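# Slide butter cartons to the bottom of each non-sticky lane

## Task

A shelf has five sloped lanes, and a carton set on a lane slides down to the stop at its lower end. Two of the lanes are secretly tacky from a dried spill, and they look the same as the rest. Place one of the three butter cartons at the bottom stop of each of the three good lanes. A carton may be released on any lane. If it is level when released, it tips onto the slope, which may be scored as a drop. A carton counts only if it stays put without the robot holding it. When finished, open the grippers and move the arms away.

## Robot and tools

Robot: two arms, left_arm and right_arm, each ending in a two-finger gripper. Scene frame: origin on the table surface midway between the arms, +x out over the table, +z up, with left_arm on the +y side. The names left and right do not refer to image sides. Each gripper has its own axes: the fingers extend along its +z and close along its y. The reported end_effector_position (metres) is the point between the finger pads, roughly 1 cm back from the tips. Orientation is end_effector_quat_wxyz. Printed positions can be slightly wrong, more so when an arm reaches far.

Row layout, shared by execute_actions and move: one flat list of 14 numbers, each in [-1, 1], always including both arms. Order: left_arm dx, dy, dz, rx, ry, rz, opening, then right_arm dx, dy, dz, rx, ry, rz, opening. dx to rz are an offset, not a pose, expressed in that gripper's own axes, relative to its measured pose when the action began. 1.0 equals 0.6 m of travel or 180 degrees of rotation. rx, ry, rz form a single rotation vector. Opening is absolute, not an offset: +1 is fully open (0.094 m), -1 is shut. Optionally 12 more numbers in [0, 1] may follow: stiffness scales for the six joints of left_arm, then the six of right_arm, in Joint positions order. They persist until changed.

execute_actions(actions): a list of actions. Each action is a table of up to 15 rows, one row per 1/30 s step. If fewer than 15 rows are given, the last row repeats to fill 15 steps. Every row is measured from the pose at the start of that action, not from the row before. For the first action of a call, the reference is the last pose reported in this scene. An empty list just returns state and images.

move(target, speed, blocking): target is one 14-number row as above; its offsets count from the pose in the latest result that showed one. Each gripper travels in a straight line; both arms finish together, in 0.5 to 10 s (longer moves are cut off at 10 s, short of target). speed is in m/s, 0.002 to 0.5, default 0.25; turning is capped at twice that in rad/s. Paths ignore obstacles and the other arm. Grippers lag, wander, and may exceed speed, especially with a nearly straight arm. Opening is sent at the move's start. blocking=false returns after 0.5 s while motion continues; then only wait or stop are accepted until a result shows the move ended. The result adds a move: line with the ending (done, off_target, moving, held, fault) and any limits (paced = the pose sent was clipped; held = a safety check blocked some steps, after which the arm may surge). Each gripper's distance to its target is also given.

wait(seconds): 0 to 10; lets the scene run with last commands held, returning early if a running move finishes. stop(): brakes a running move; faster arms need more room, and fingers keep moving. zoom_image(camera, region): camera is cam_high, cam_left_wrist or cam_right_wrist (all 896x504); region is [x0, y0, x1, y1] in pixels from the top-left corner, at most 504 by 504. finished_scene(scene): ends the scene with the given number, irreversibly.

Result lines: a state line per arm with pose; Hand target lines (where the controller is currently driving each gripper); grip_measured (finger opening on the command scale, possibly off by about 1 mm); Joint positions, whose last value is the opening in metres; pose unreachable (clearance check altered or blocked that arm's command); FAULT, MOTOR HOT (from 85 °C) and OVER-TEMPERATURE FAULT (at 100 °C the arm goes limp and drops whatever it holds).

Control behaviour: each step, the commanded pose is clipped to 70 mm and 16 degrees from the measured pose, so distant goals need several actions; after an action the arm stops at its last clipped pose. Position is favoured over orientation when both cannot be met. Arms tend to finish a centimetre or more low and can sag further under zero offsets; to hold still, send a corrective offset in the first call of a reply, then zeros, raising the aim if it still droops. The robot keeps its last command between replies.

Gripping: command an opening below grip_measured; about 0.03 below gives a firm hold, less gives a gentler one. Finger force tops out around 50 to 62 N per pad. Loads heat motors, so avoid holding cartons longer than needed.

Avoid: arms colliding or pressing on each other, fast contact or targets far beyond a contact point (both push harder), knocking anything off the table, and dropping cartons. Occasional outside tugs on held items or pushes on loose ones may happen. For the lanes, release cartons already tilted to the slope rather than level, check with cameras whether each one reaches the bottom stop (a carton that stalls reveals a sticky lane), and ensure none relies on the grippers at the end.

Each tool is called after "Call:" as name([rows], argument=value, ...), one row to a line, values as JSON.

## Session

Call:
execute_actions(actions=[])

Scene clock: 0.00 s.
left_arm: end_effector_position=(+0.6513, -0.0356, +0.3129) grip_measured=+1.000 end_effector_quat_wxyz=(+0.709, +0.624, +0.260, -0.204) | right_arm: end_effector_position=(+0.1897, -0.4797, +0.4000) grip_measured=+1.000 end_effector_quat_wxyz=(+0.175, +0.373, +0.802, -0.432)
Joint positions: left_arm=[-0.368  1.883  1.364  0.757  1.192  0.674  0.094] | right_arm=[-0.465  0.961  1.184 -1.36   0.898  0.285  0.094]
Joint velocities: left_arm=[-0.015 -0.005 -0.012  0.017  0.022 -0.007  0.   ] | right_arm=[-0.015 -0.005 -0.007  0.017 -0.037 -0.007  0.   ]
Motor temperatures (°C, as the motors report them): left_arm=[24 27 25 26 25 26] | right_arm=[27 24 24 27 24 23]
Hand target (left_arm): +0.656, -0.037, +0.315; +0.711, +0.624, +0.256, -0.201
Hand target (right_arm): +0.192, -0.481, +0.412; +0.187, +0.378, +0.798, -0.431
Joint stiffness scale: left_arm=[1. 1. 1. 1. 1. 1.] | right_arm=[1. 1. 1. 1. 1. 1.]

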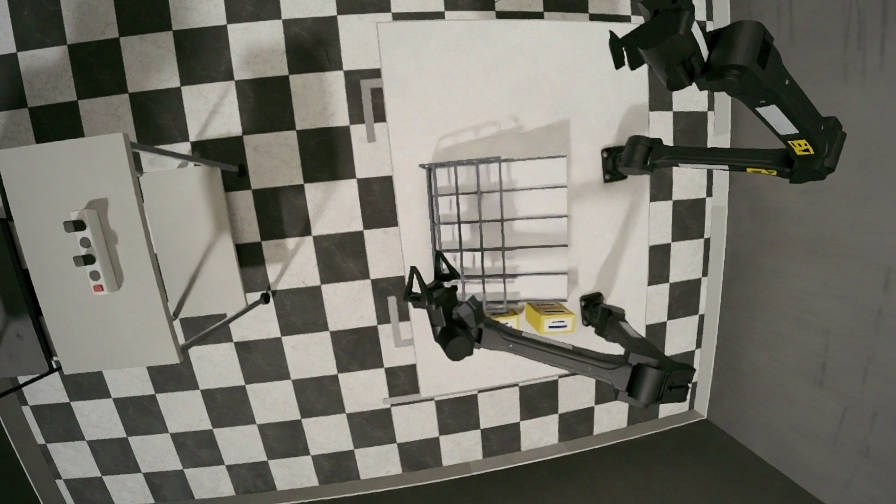

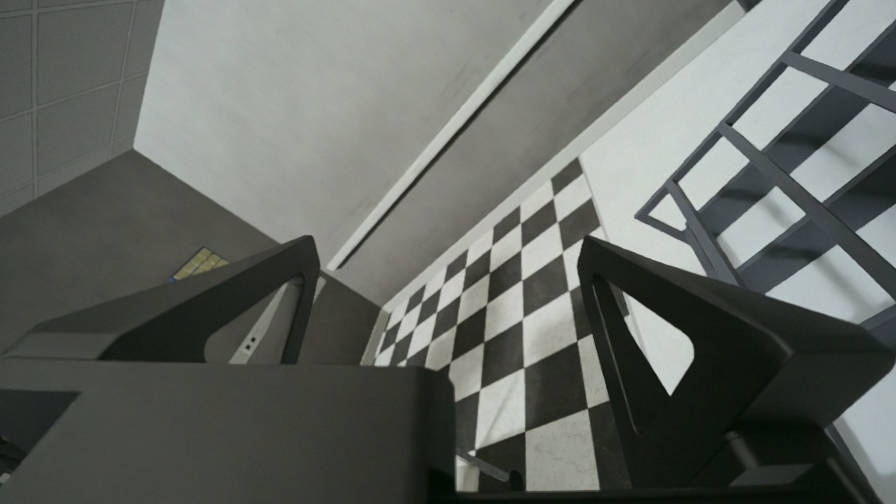

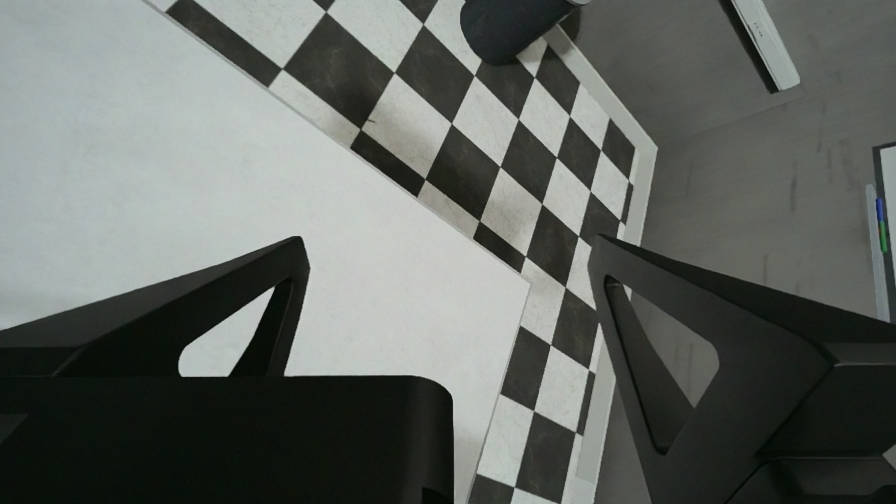

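Call:
move(target=[0,0,-0.2,0.518,0.149,0.19,1, 0,0,0,0,0,0,1])

Call:
zoom_image(camera="cam_high", region=[380,130,700,400])

Scene clock: 9.97 s.
left_arm: end_effector_position=(+0.6328, +0.0908, +0.2966) grip_measured=+1.000 end_effector_quat_wxyz=(-0.022, +0.934, +0.344, +0.091) | right_arm: end_effector_position=(+0.1897, -0.4797, +0.4000) grip_measured=+1.000 end_effector_quat_wxyz=(+0.175, +0.373, +0.802, -0.432)
Joint positions: left_arm=[-0.478  1.931  2.138 -1.667 -0.152  2.08   0.094] | right_arm=[-0.465  0.961  1.184 -1.36   0.898  0.285  0.094]
Joint velocities: left_arm=[-0.015  0.005 -0.012 -0.027 -0.095 -0.051  0.   ] | right_arm=[ 0.015  0.005 -0.012  0.002  0.007  0.037  0.   ]
Motor temperatures (°C, as the motors report them): left_arm=[24 28 28 26 25 26] | right_arm=[27 24 27 27 25 23]
Hand target (left_arm): +0.639, +0.082, +0.301; -0.021, +0.938, +0.332, +0.095
Hand target (right_arm): +0.190, -0.480, +0.400; +0.175, +0.373, +0.802, -0.432
Off the commanded pose (left_arm): 0.011 m, 42 deg; orientation clipped at the last step of the last action.
Off the commanded pose (right_arm): 0.000 m, 0 deg.
Joint stiffness scale: left_arm=[1. 1. 1. 1. 1. 1.] | right_arm=[1. 1. 1. 1. 1. 1.]
joint sent to its limit (left arm) — the command would take joint 4 (wrist pitch) past its lower limit and joint 6 (wrist roll) past its upper limit, so those joints were sent only as far as their limits.
move: off_target (left_arm); limits=paced

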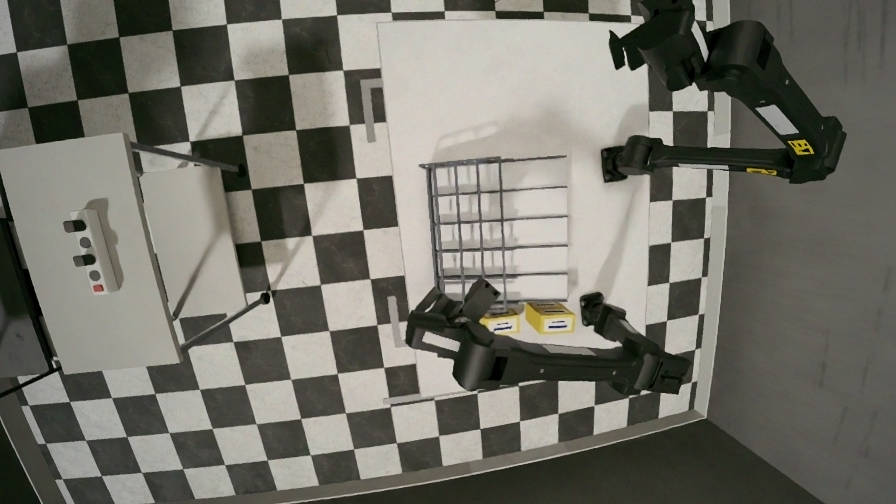

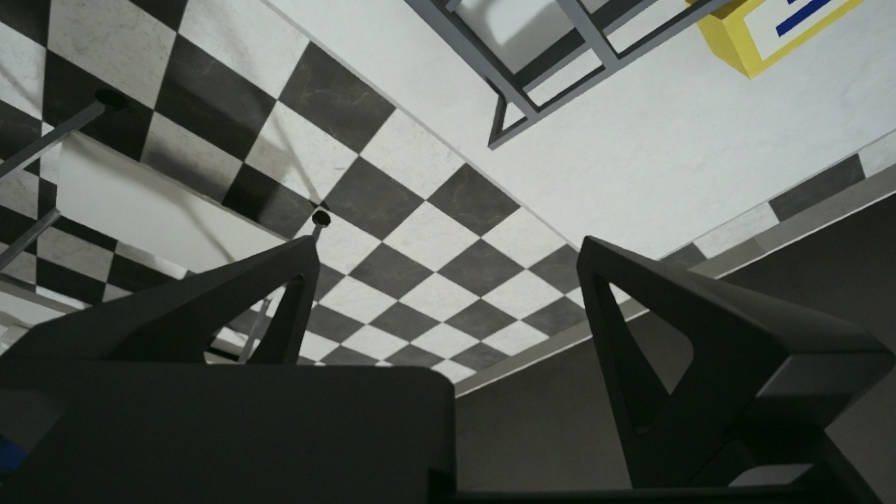

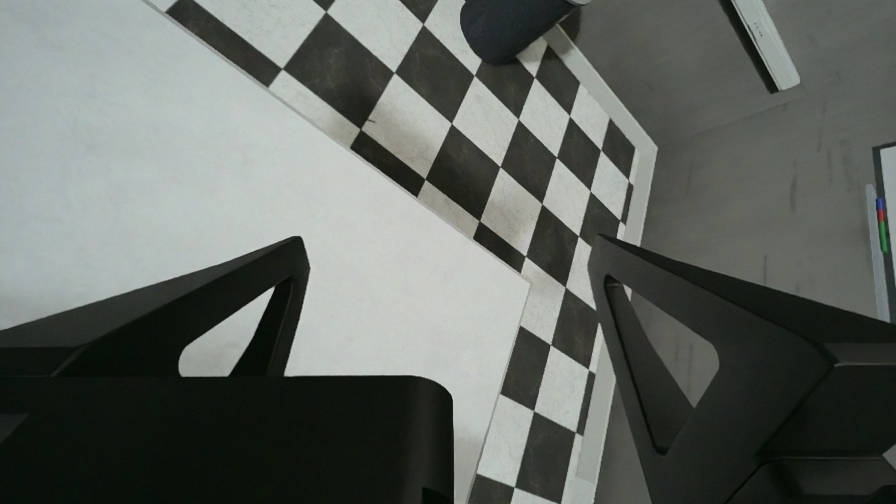

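Region (380, 130, 700, 400) of cam_high's 896x504 image, scaled by 1.575, with more detail than that image has; it fills the top 425 rows of this view, and the rest is white.

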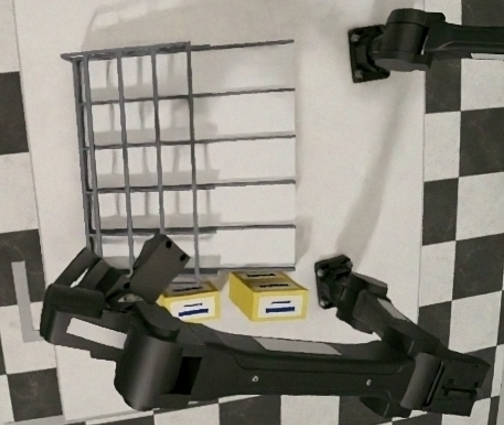

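Call:
move(target=[-0.55,-0.46,0,0.075,-0.018,-0.773,1, 0,0,0,0,0,0,1])

Scene clock: 21.87 s.
left_arm: end_effector_position=(+0.2072, +0.0891, +0.2416) grip_measured=+1.000 end_effector_quat_wxyz=(-0.003, +0.004, +1.000, -0.000) | right_arm: end_effector_position=(+0.1897, -0.4797, +0.4000) grip_measured=+1.000 end_effector_quat_wxyz=(+0.175, +0.373, +0.802, -0.432)
Joint positions: left_arm=[-0.993  1.002  1.005 -1.577  0.004 -0.871  0.094] | right_arm=[-0.465  0.961  1.184 -1.36   0.898  0.285  0.094]
Joint velocities: left_arm=[-0.015 -0.005 -0.002 -0.007 -0.022  0.022  0.   ] | right_arm=[-0.005 -0.005  0.007 -0.002 -0.007  0.022  0.   ]
Motor temperatures (°C, as the motors report them): left_arm=[24 28 29 26 25 26] | right_arm=[27 24 28 27 25 23]
Hand target (left_arm): +0.206, +0.087, +0.236; +0.000, -0.000, +1.000, -0.002
Hand target (right_arm): +0.190, -0.480, +0.400; +0.175, +0.373, +0.802, -0.432
Off the commanded pose (left_arm): 0.012 m, 1 deg.
Off the commanded pose (right_arm): 0.000 m, 0 deg.
Joint stiffness scale: left_arm=[1. 1. 1. 1. 1. 1.] | right_arm=[1. 1. 1. 1. 1. 1.]
move: off_target (left_arm)

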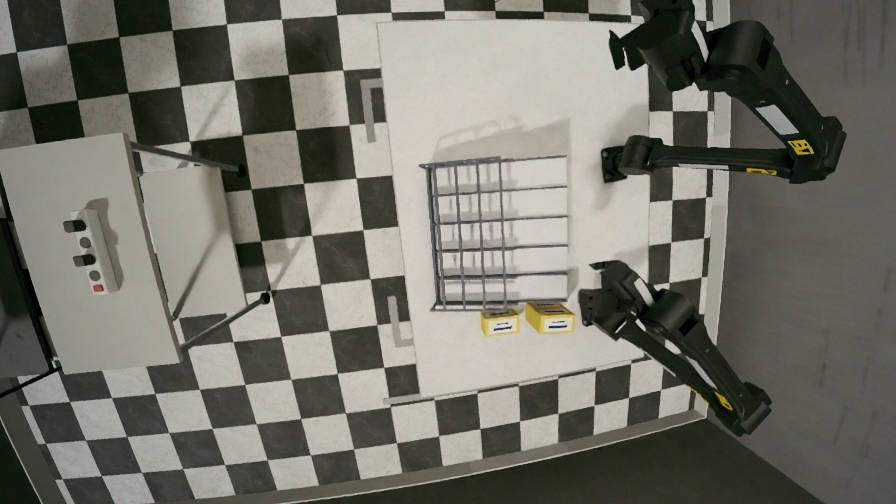

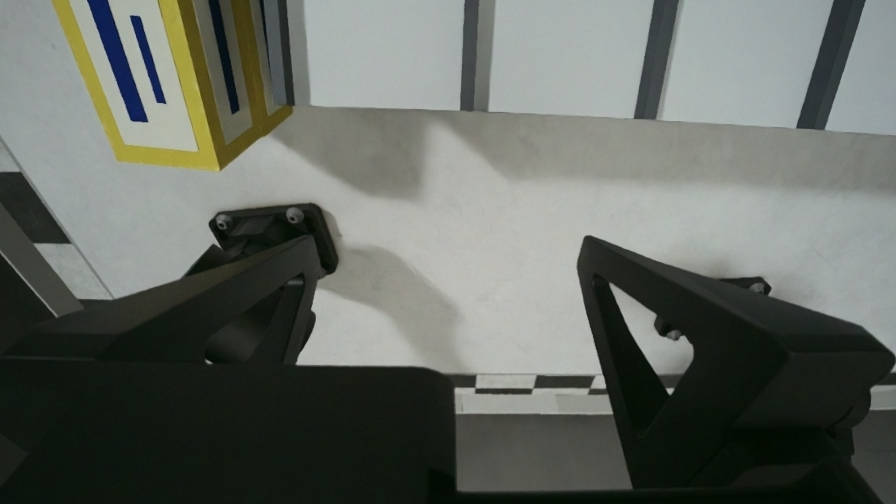

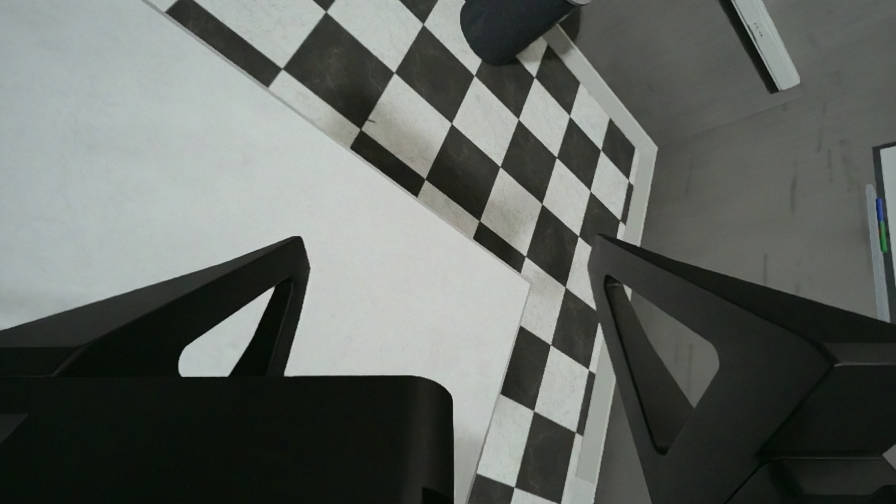

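Call:
move(target=[-0.2,0.28,-0.17,0,0,0,1, 0,0,0,0,0,0,1])

Scene clock: 26.43 s.
left_arm: end_effector_position=(+0.3269, +0.2612, +0.3260) grip_measured=+1.000 end_effector_quat_wxyz=(+0.059, -0.007, +0.998, -0.003) | right_arm: end_effector_position=(+0.1897, -0.4797, +0.4000) grip_measured=+1.000 end_effector_quat_wxyz=(+0.175, +0.373, +0.802, -0.432)
Joint positions: left_arm=[-0.208  1.019  1.234 -1.667 -0.006 -0.107  0.094] | right_arm=[-0.465  0.961  1.184 -1.36   0.898  0.285  0.094]
Joint velocities: left_arm=[-0.015 -0.015  0.007 -0.002  0.022 -0.022  0.   ] | right_arm=[ 0.005 -0.005 -0.017 -0.017 -0.051 -0.007  0.   ]
Motor temperatures (°C, as the motors report them): left_arm=[24 28 29 26 25 26] | right_arm=[27 24 28 27 25 23]
Hand target (left_arm): +0.331, +0.260, +0.341; +0.068, +0.003, +0.998, -0.004
Hand target (right_arm): +0.190, -0.480, +0.400; +0.175, +0.373, +0.802, -0.432
Off the commanded pose (left_arm): 0.018 m, 7 deg.
Off the commanded pose (right_arm): 0.000 m, 0 deg.
Joint stiffness scale: left_arm=[1. 1. 1. 1. 1. 1.] | right_arm=[1. 1. 1. 1. 1. 1.]
joint sent to its limit (left arm) — the command would take joint 4 (wrist pitch) past its lower limit, so that joint was sent only as far as its limit.
move: off_target (left_arm)

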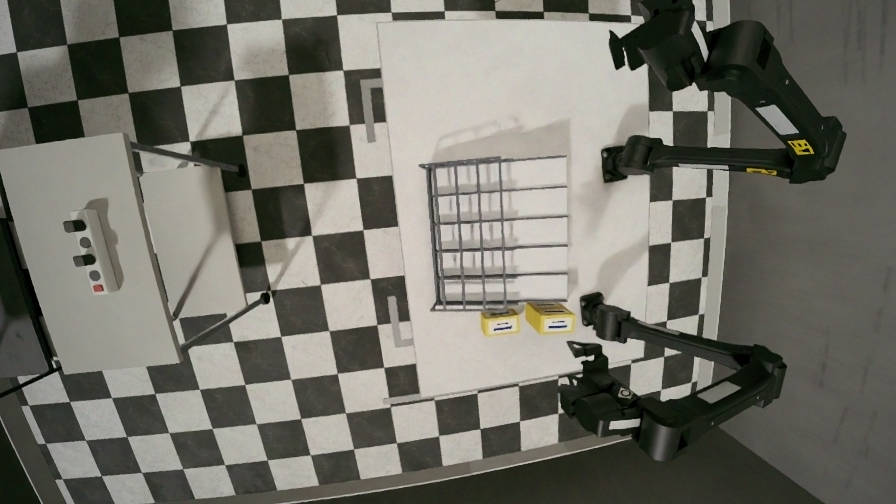

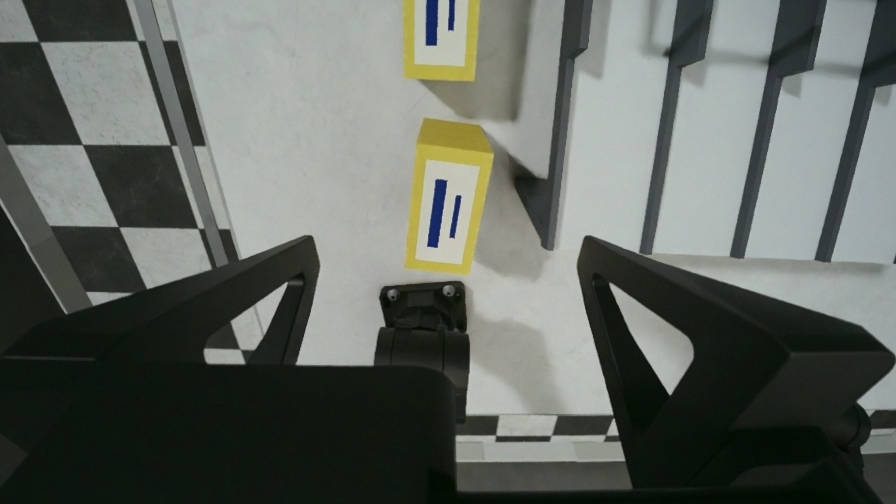

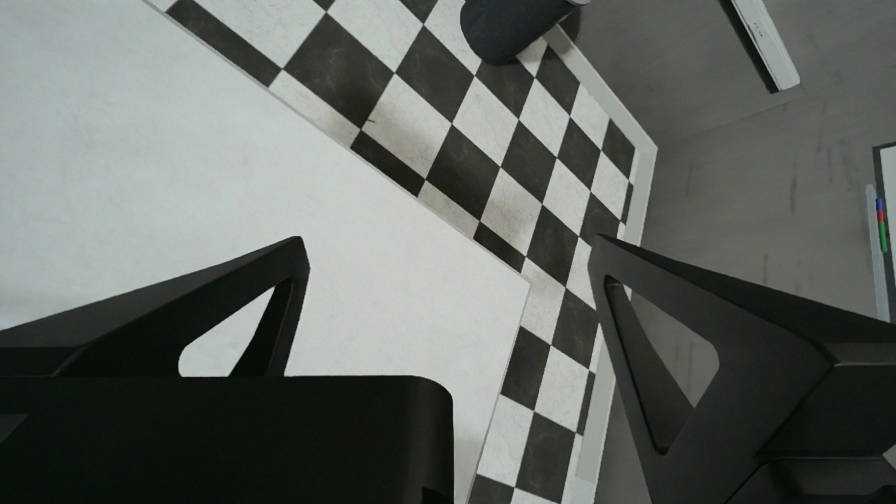

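Call:
move(target=[0,0,0.18,0,0.038,0,1, 0,0,0,0,0,0,1])

Scene clock: 29.70 s.
left_arm: end_effector_position=(+0.3364, +0.2585, +0.2199) grip_measured=+1.000 end_effector_quat_wxyz=(-0.008, -0.005, +1.000, -0.001) | right_arm: end_effector_position=(+0.1897, -0.4797, +0.4000) grip_measured=+1.000 end_effector_quat_wxyz=(+0.175, +0.373, +0.802, -0.432)
Joint positions: left_arm=[-0.208  1.116  1.024 -1.494  0.004 -0.104  0.094] | right_arm=[-0.465  0.961  1.184 -1.36   0.898  0.285  0.094]
Joint velocities: left_arm=[-0.015 -0.005 -0.002 -0.002 -0.007 -0.066  0.   ] | right_arm=[ 0.005 -0.005  0.007 -0.007 -0.022 -0.022  0.   ]
Motor temperatures (°C, as the motors report them): left_arm=[24 28 30 26 25 26] | right_arm=[27 24 28 27 25 23]
Hand target (left_arm): +0.339, +0.260, +0.218; -0.001, -0.006, +1.000, -0.003
Hand target (right_arm): +0.190, -0.480, +0.400; +0.175, +0.373, +0.802, -0.432
Off the commanded pose (left_arm): 0.004 m, 1 deg.
Off the commanded pose (right_arm): 0.000 m, 0 deg.
Joint stiffness scale: left_arm=[1. 1. 1. 1. 1. 1.] | right_arm=[1. 1. 1. 1. 1. 1.]
move: done

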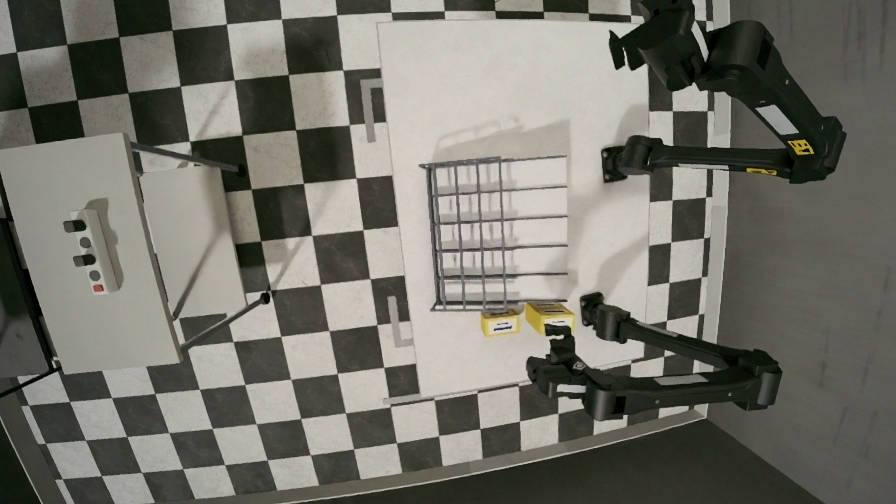

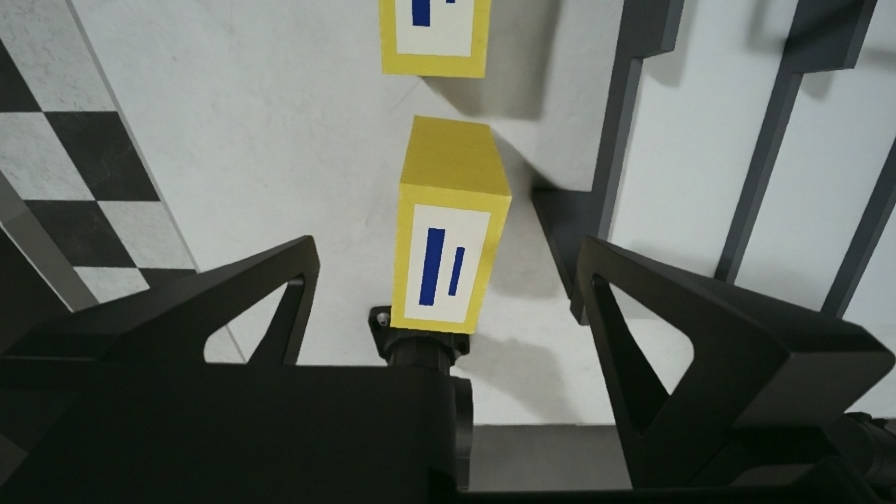

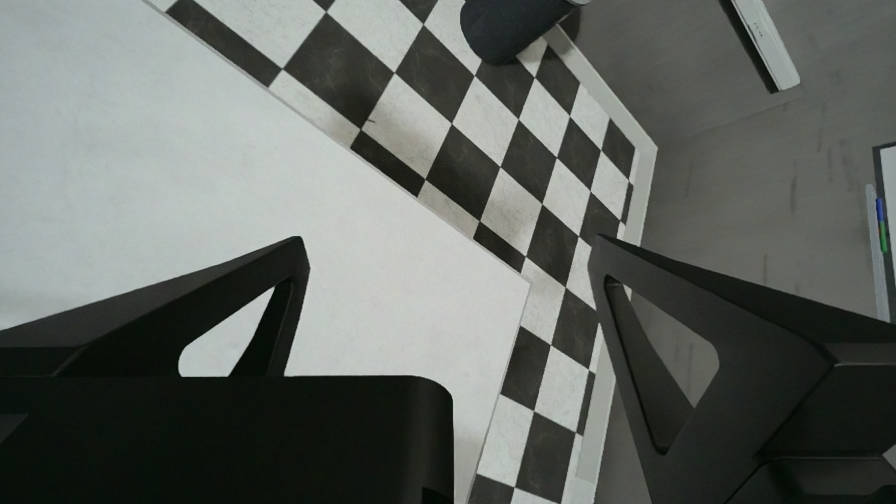

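Call:
move(target=[0.09,0,0.13,0,0,0,1, 0,0,0,0,0,0,1])

Scene clock: 34.30 s.
left_arm: end_effector_position=(+0.2790, +0.2601, +0.1455) grip_measured=+1.000 end_effector_quat_wxyz=(-0.015, -0.002, +1.000, -0.000) | right_arm: end_effector_position=(+0.1897, -0.4797, +0.4000) grip_measured=+1.000 end_effector_quat_wxyz=(+0.175, +0.373, +0.802, -0.432)
Joint positions: left_arm=[-0.224  0.996  0.747 -1.352  0.004 -0.114  0.094] | right_arm=[-0.465  0.961  1.184 -1.36   0.898  0.285  0.094]
Joint velocities: left_arm=[-0.015 -0.015 -0.002 -0.012 -0.022  0.007  0.   ] | right_arm=[-0.024 -0.005 -0.002 -0.007 -0.051  0.022  0.   ]
Motor temperatures (°C, as the motors report them): left_arm=[24 28 29 26 25 26] | right_arm=[27 24 28 27 25 23]
Hand target (left_arm): +0.280, +0.257, +0.144; -0.008, -0.005, +1.000, -0.002
Hand target (right_arm): +0.190, -0.480, +0.400; +0.175, +0.373, +0.802, -0.432
Off the commanded pose (left_arm): 0.004 m, 1 deg.
Off the commanded pose (right_arm): 0.000 m, 0 deg.
Joint stiffness scale: left_arm=[1. 1. 1. 1. 1. 1.] | right_arm=[1. 1. 1. 1. 1. 1.]
move: done

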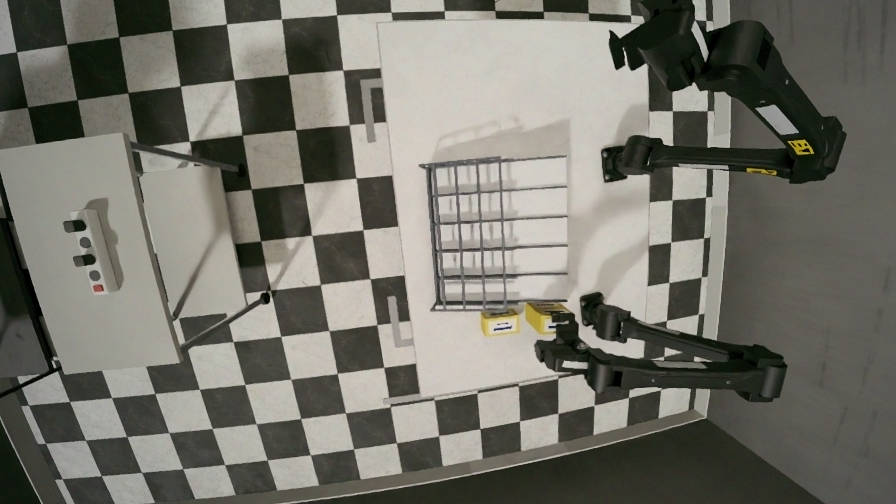

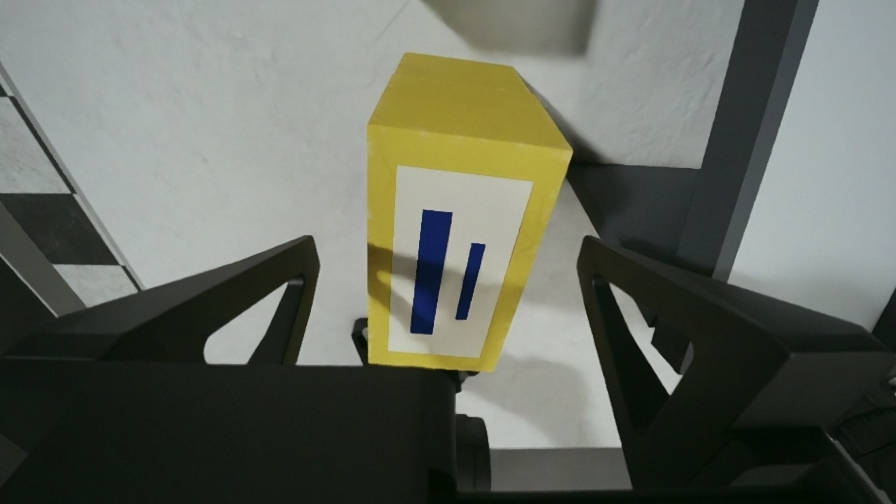

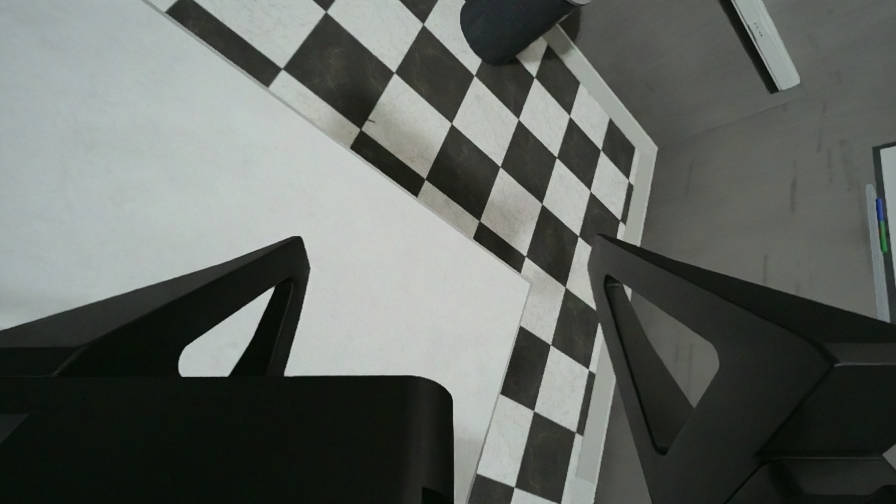

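Call:
move(target=[0.02,0,0.075,0,0,0.028,1, 0,0,0,0,0,0,1], speed=0.1)

Call:
move(target=[0,0,0,0,0,0,0, 0,0,0,0,0,0,1])

Scene clock: 38.60 s.
left_arm: end_effector_position=(+0.2656, +0.2616, +0.1058) grip_measured=+1.000 end_effector_quat_wxyz=(-0.017, +0.029, +0.999, -0.001) | right_arm: end_effector_position=(+0.1897, -0.4797, +0.4000) grip_measured=+1.000 end_effector_quat_wxyz=(+0.175, +0.373, +0.802, -0.432)
Joint positions: left_arm=[-0.224  0.996  0.638 -1.247  0.004 -0.052  0.094] | right_arm=[-0.465  0.961  1.184 -1.36   0.898  0.285  0.094]
Joint velocities: left_arm=[ 0.005 -0.005 -0.002  0.012 -0.022  0.037  0.   ] | right_arm=[-0.005 -0.015 -0.002 -0.012 -0.037  0.007  0.   ]
Motor temperatures (°C, as the motors report them): left_arm=[24 28 29 26 25 26] | right_arm=[27 24 29 27 25 23]
Hand target (left_arm): +0.265, +0.260, +0.101; -0.015, +0.042, +0.999, -0.001
Hand target (right_arm): +0.190, -0.480, +0.400; +0.175, +0.373, +0.802, -0.432
Off the commanded pose (left_arm): 0.005 m, 2 deg.
Off the commanded pose (right_arm): 0.000 m, 0 deg.
Joint stiffness scale: left_arm=[1. 1. 1. 1. 1. 1.] | right_arm=[1. 1. 1. 1. 1. 1.]
move: done

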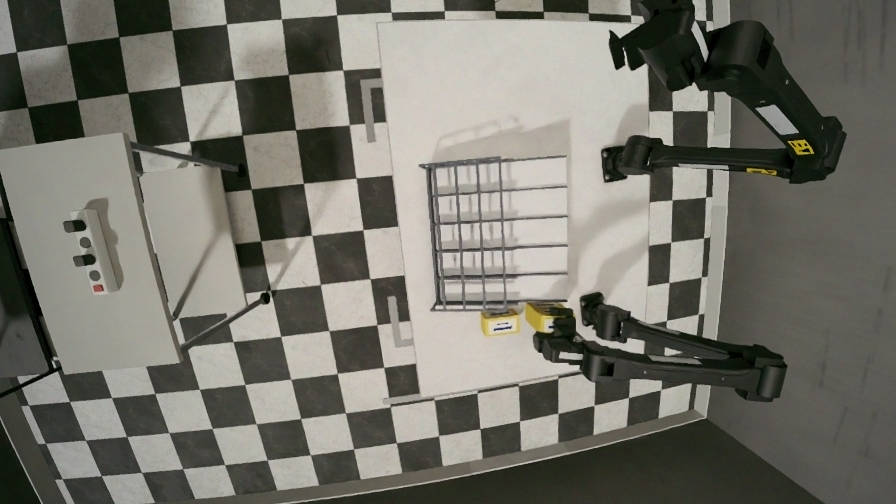

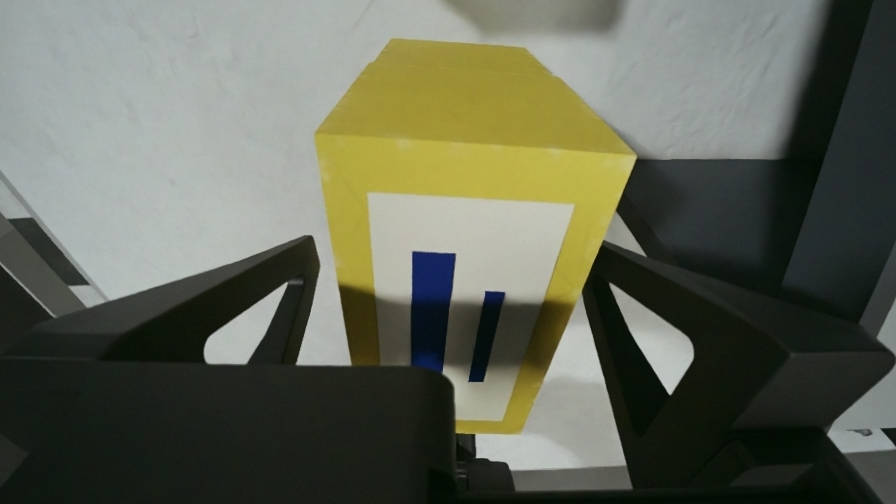

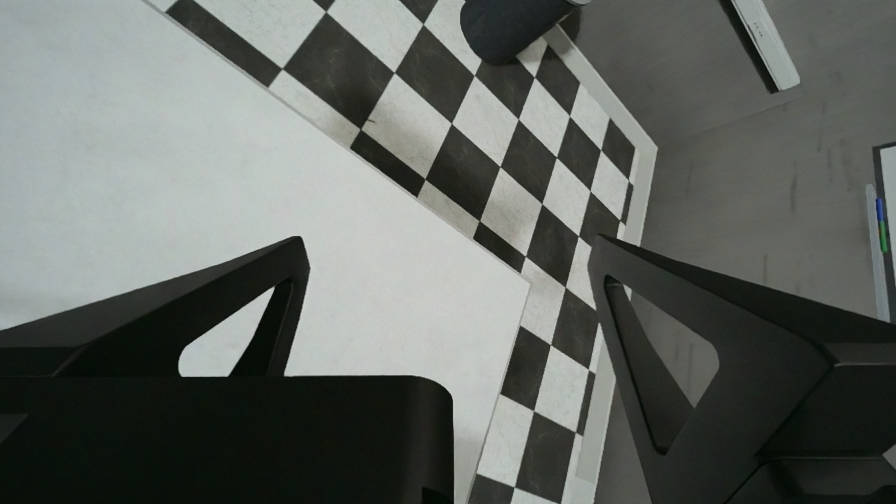

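Scene clock: 39.10 s.
left_arm: end_effector_position=(+0.2656, +0.2615, +0.1058) grip_measured=+0.337 end_effector_quat_wxyz=(-0.017, +0.029, +0.999, -0.001) | right_arm: end_effector_position=(+0.1897, -0.4797, +0.4000) grip_measured=+1.000 end_effector_quat_wxyz=(+0.175, +0.373, +0.802, -0.432)
Joint positions: left_arm=[-0.224  0.996  0.638 -1.247  0.005 -0.052  0.063] | right_arm=[-0.465  0.961  1.184 -1.36   0.898  0.285  0.094]
Joint velocities: left_arm=[-0.015 -0.015  0.007  0.002  0.007 -0.037  0.001] | right_arm=[-0.015 -0.015 -0.002 -0.002 -0.066 -0.007  0.   ]
Motor temperatures (°C, as the motors report them): left_arm=[24 28 29 26 25 26] | right_arm=[27 24 29 27 25 23]
Hand target (left_arm): +0.266, +0.262, +0.106; -0.017, +0.029, +0.999, -0.001
Hand target (right_arm): +0.190, -0.480, +0.400; +0.175, +0.373, +0.802, -0.432
Off the commanded pose (left_arm): 0.000 m, 0 deg.
Off the commanded pose (right_arm): 0.000 m, 0 deg.
Joint stiffness scale: left_arm=[1. 1. 1. 1. 1. 1.] | right_arm=[1. 1. 1. 1. 1. 1.]
move: done

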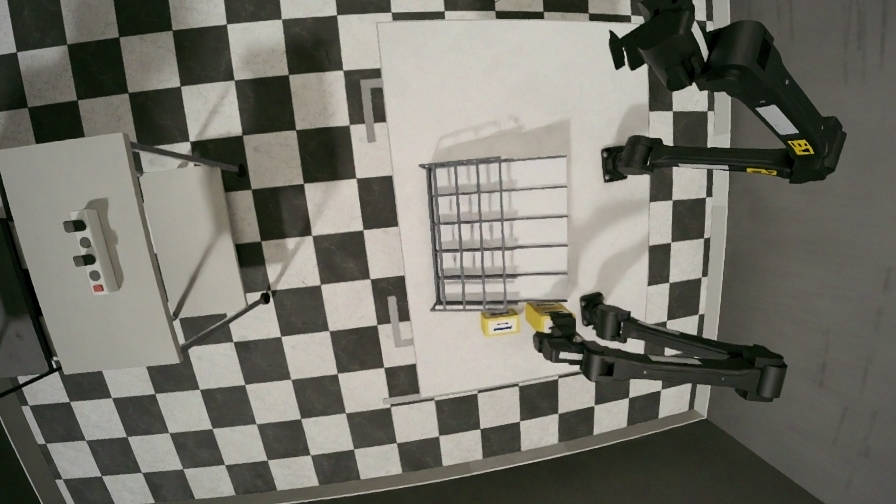

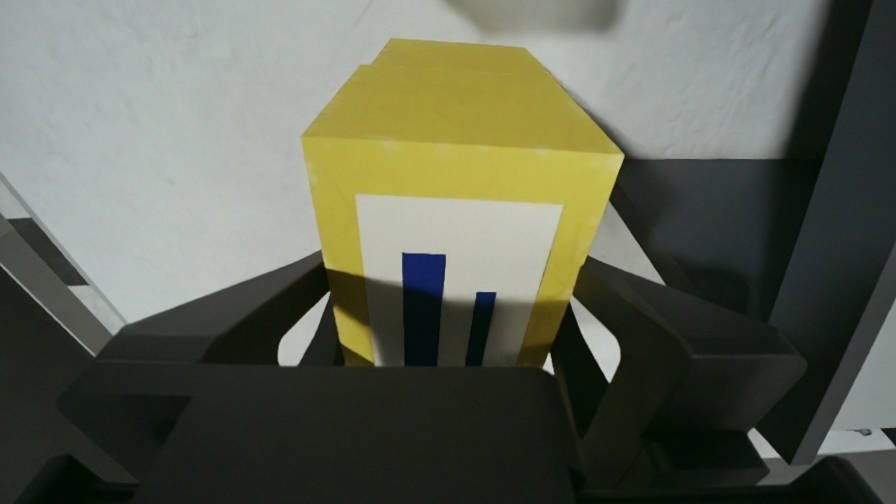

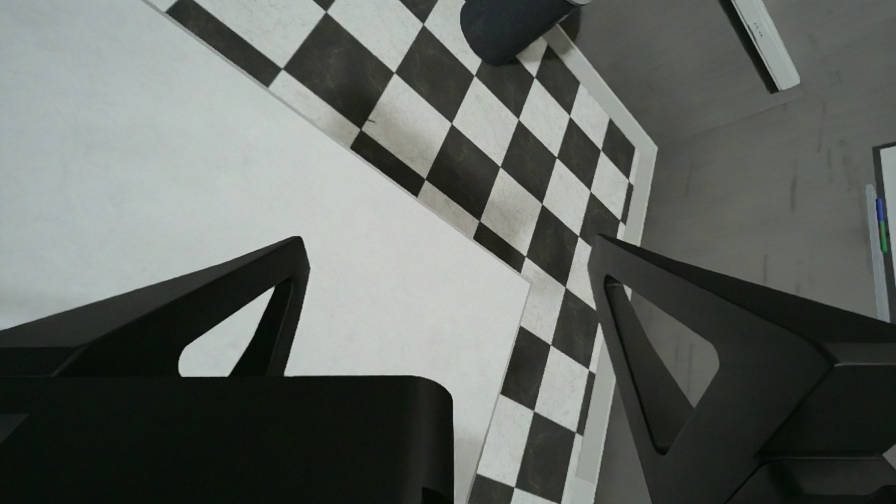

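Call:
move(target=[0,0,-0.3,0,0,-0.02,0.3, 0,0,0,0,0,0,1])

Call:
move(target=[-0.08,-0.232,0,0,0,0,0.3, 0,0,0,0,0,0,1])

Scene clock: 50.63 s.
left_arm: end_effector_position=(+0.2645, +0.2616, +0.2585) grip_measured=+0.337 end_effector_quat_wxyz=(-0.005, +0.009, +1.000, -0.002) | right_arm: end_effector_position=(+0.1897, -0.4797, +0.4000) grip_measured=+1.000 end_effector_quat_wxyz=(+0.175, +0.373, +0.802, -0.432)
Joint positions: left_arm=[-0.224  0.91   0.997 -1.667  0.005 -0.092  0.063] | right_arm=[-0.465  0.961  1.184 -1.36   0.898  0.285  0.094]
Joint velocities: left_arm=[-0.034 -0.015  0.007 -0.017  0.007 -0.022 -0.   ] | right_arm=[-0.005 -0.015 -0.027  0.012  0.022  0.022  0.   ]
Motor temperatures (°C, as the motors report them): left_arm=[24 27 29 26 25 26] | right_arm=[27 24 29 27 25 23]
Hand target (left_arm): +0.273, +0.262, +0.284; +0.021, -0.003, +1.000, -0.004
Hand target (right_arm): +0.190, -0.480, +0.400; +0.175, +0.373, +0.802, -0.432
Off the commanded pose (left_arm): 0.028 m, 2 deg.
Off the commanded pose (right_arm): 0.000 m, 0 deg.
Joint stiffness scale: left_arm=[1. 1. 1. 1. 1. 1.] | right_arm=[1. 1. 1. 1. 1. 1.]
joint sent to its limit (left arm) — the command would take joint 4 (wrist pitch) past its lower limit, so that joint was sent only as far as its limit.
move: off_target (left_arm); limits=paced

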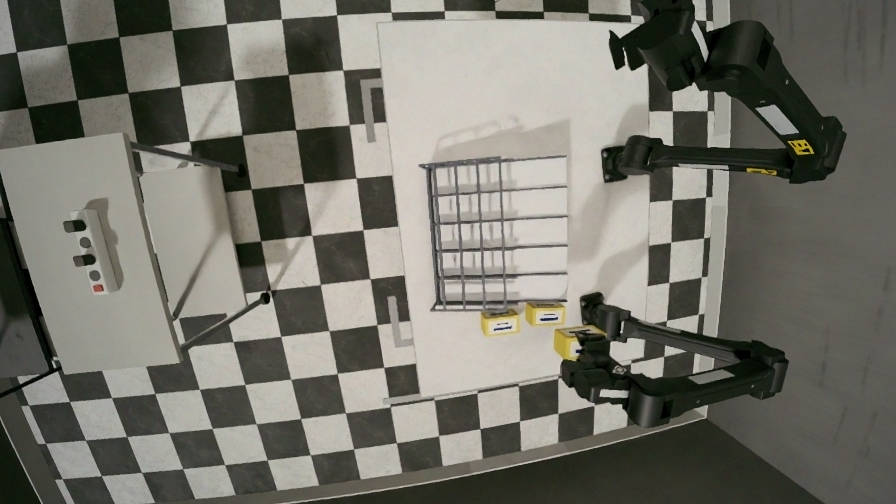

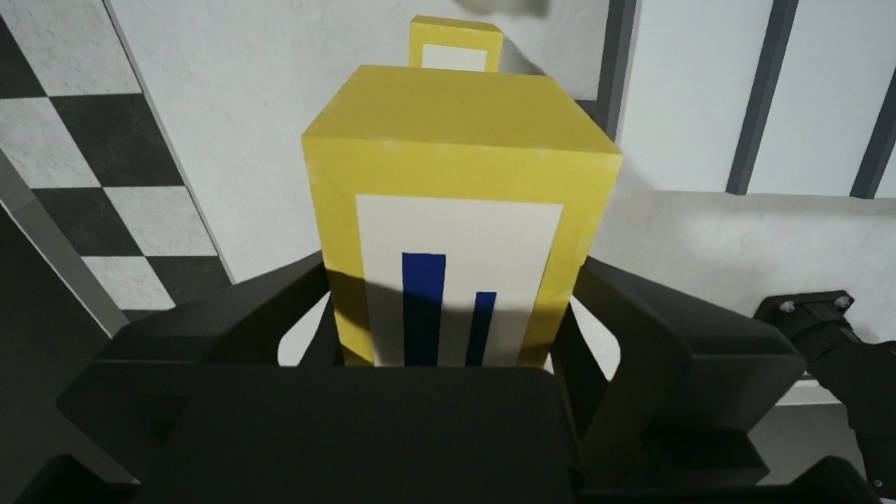

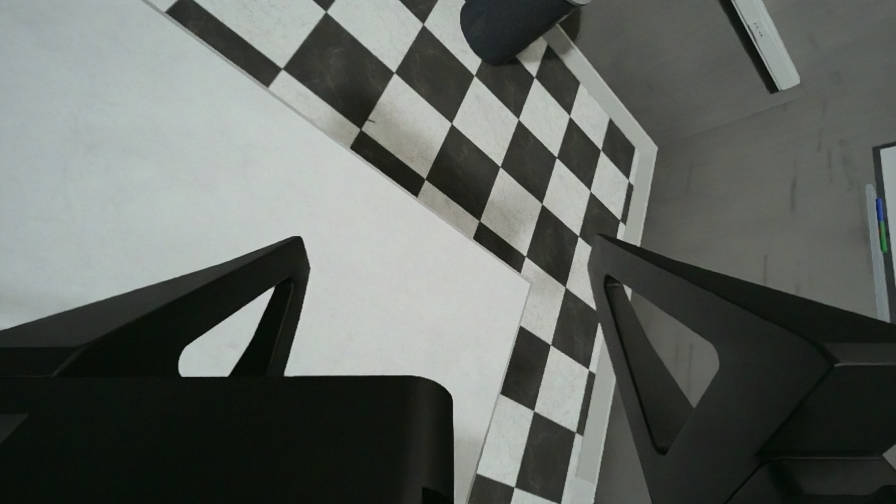

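Scene clock: 51.83 s.
left_arm: end_effector_position=(+0.2919, +0.1308, +0.2293) grip_measured=+0.337 end_effector_quat_wxyz=(-0.042, +0.017, +0.999, +0.017) | right_arm: end_effector_position=(+0.1897, -0.4797, +0.4000) grip_measured=+1.000 end_effector_quat_wxyz=(+0.175, +0.373, +0.802, -0.432)
Joint positions: left_arm=[-0.669  1.162  1.081 -1.579  0.013 -0.521  0.063] | right_arm=[-0.465  0.961  1.184 -1.36   0.898  0.285  0.094]
Joint velocities: left_arm=[ 0.005  0.005 -0.012  0.007  0.037 -0.066  0.   ] | right_arm=[-0.005  0.005  0.002 -0.002 -0.022  0.007  0.   ]
Motor temperatures (°C, as the motors report them): left_arm=[24 27 30 26 25 26] | right_arm=[27 24 29 27 25 23]
Hand target (left_arm): +0.308, +0.120, +0.258; -0.004, +0.009, +1.000, -0.004
Hand target (right_arm): +0.190, -0.480, +0.400; +0.175, +0.373, +0.802, -0.432
Off the commanded pose (left_arm): 0.036 m, 5 deg.
Off the commanded pose (right_arm): 0.000 m, 0 deg.
Joint stiffness scale: left_arm=[1. 1. 1. 1. 1. 1.] | right_arm=[1. 1. 1. 1. 1. 1.]
move: off_target (left_arm)

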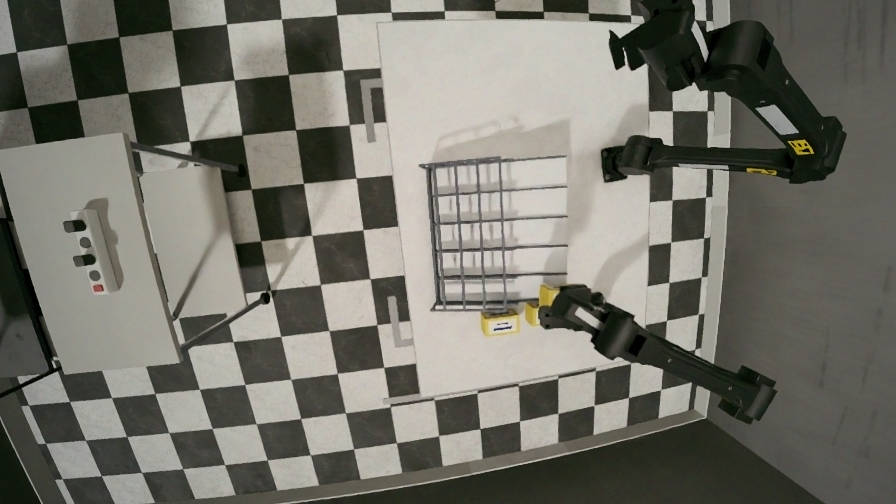

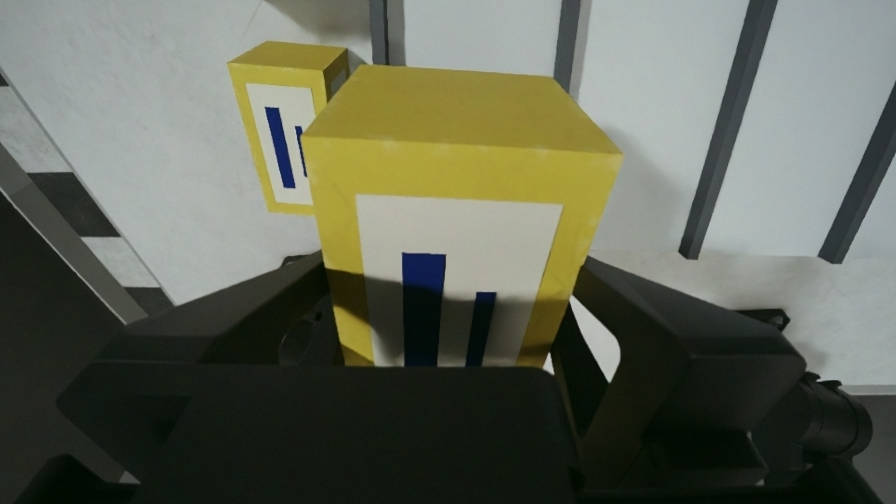

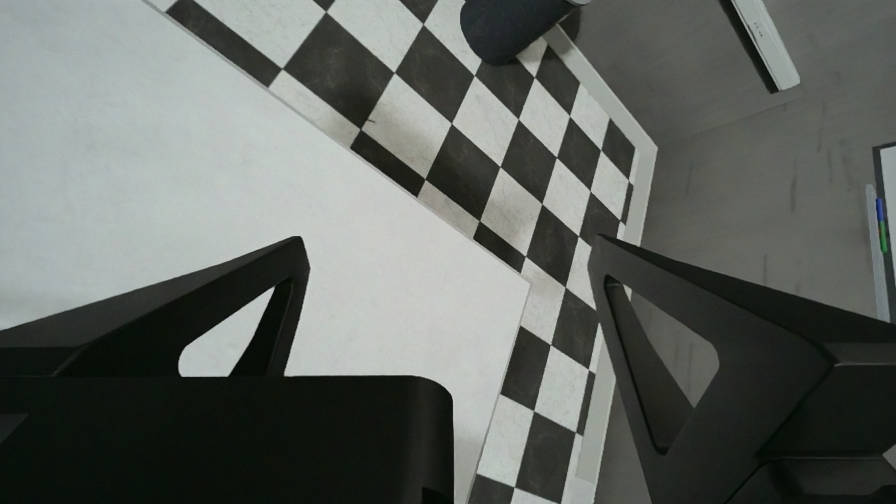

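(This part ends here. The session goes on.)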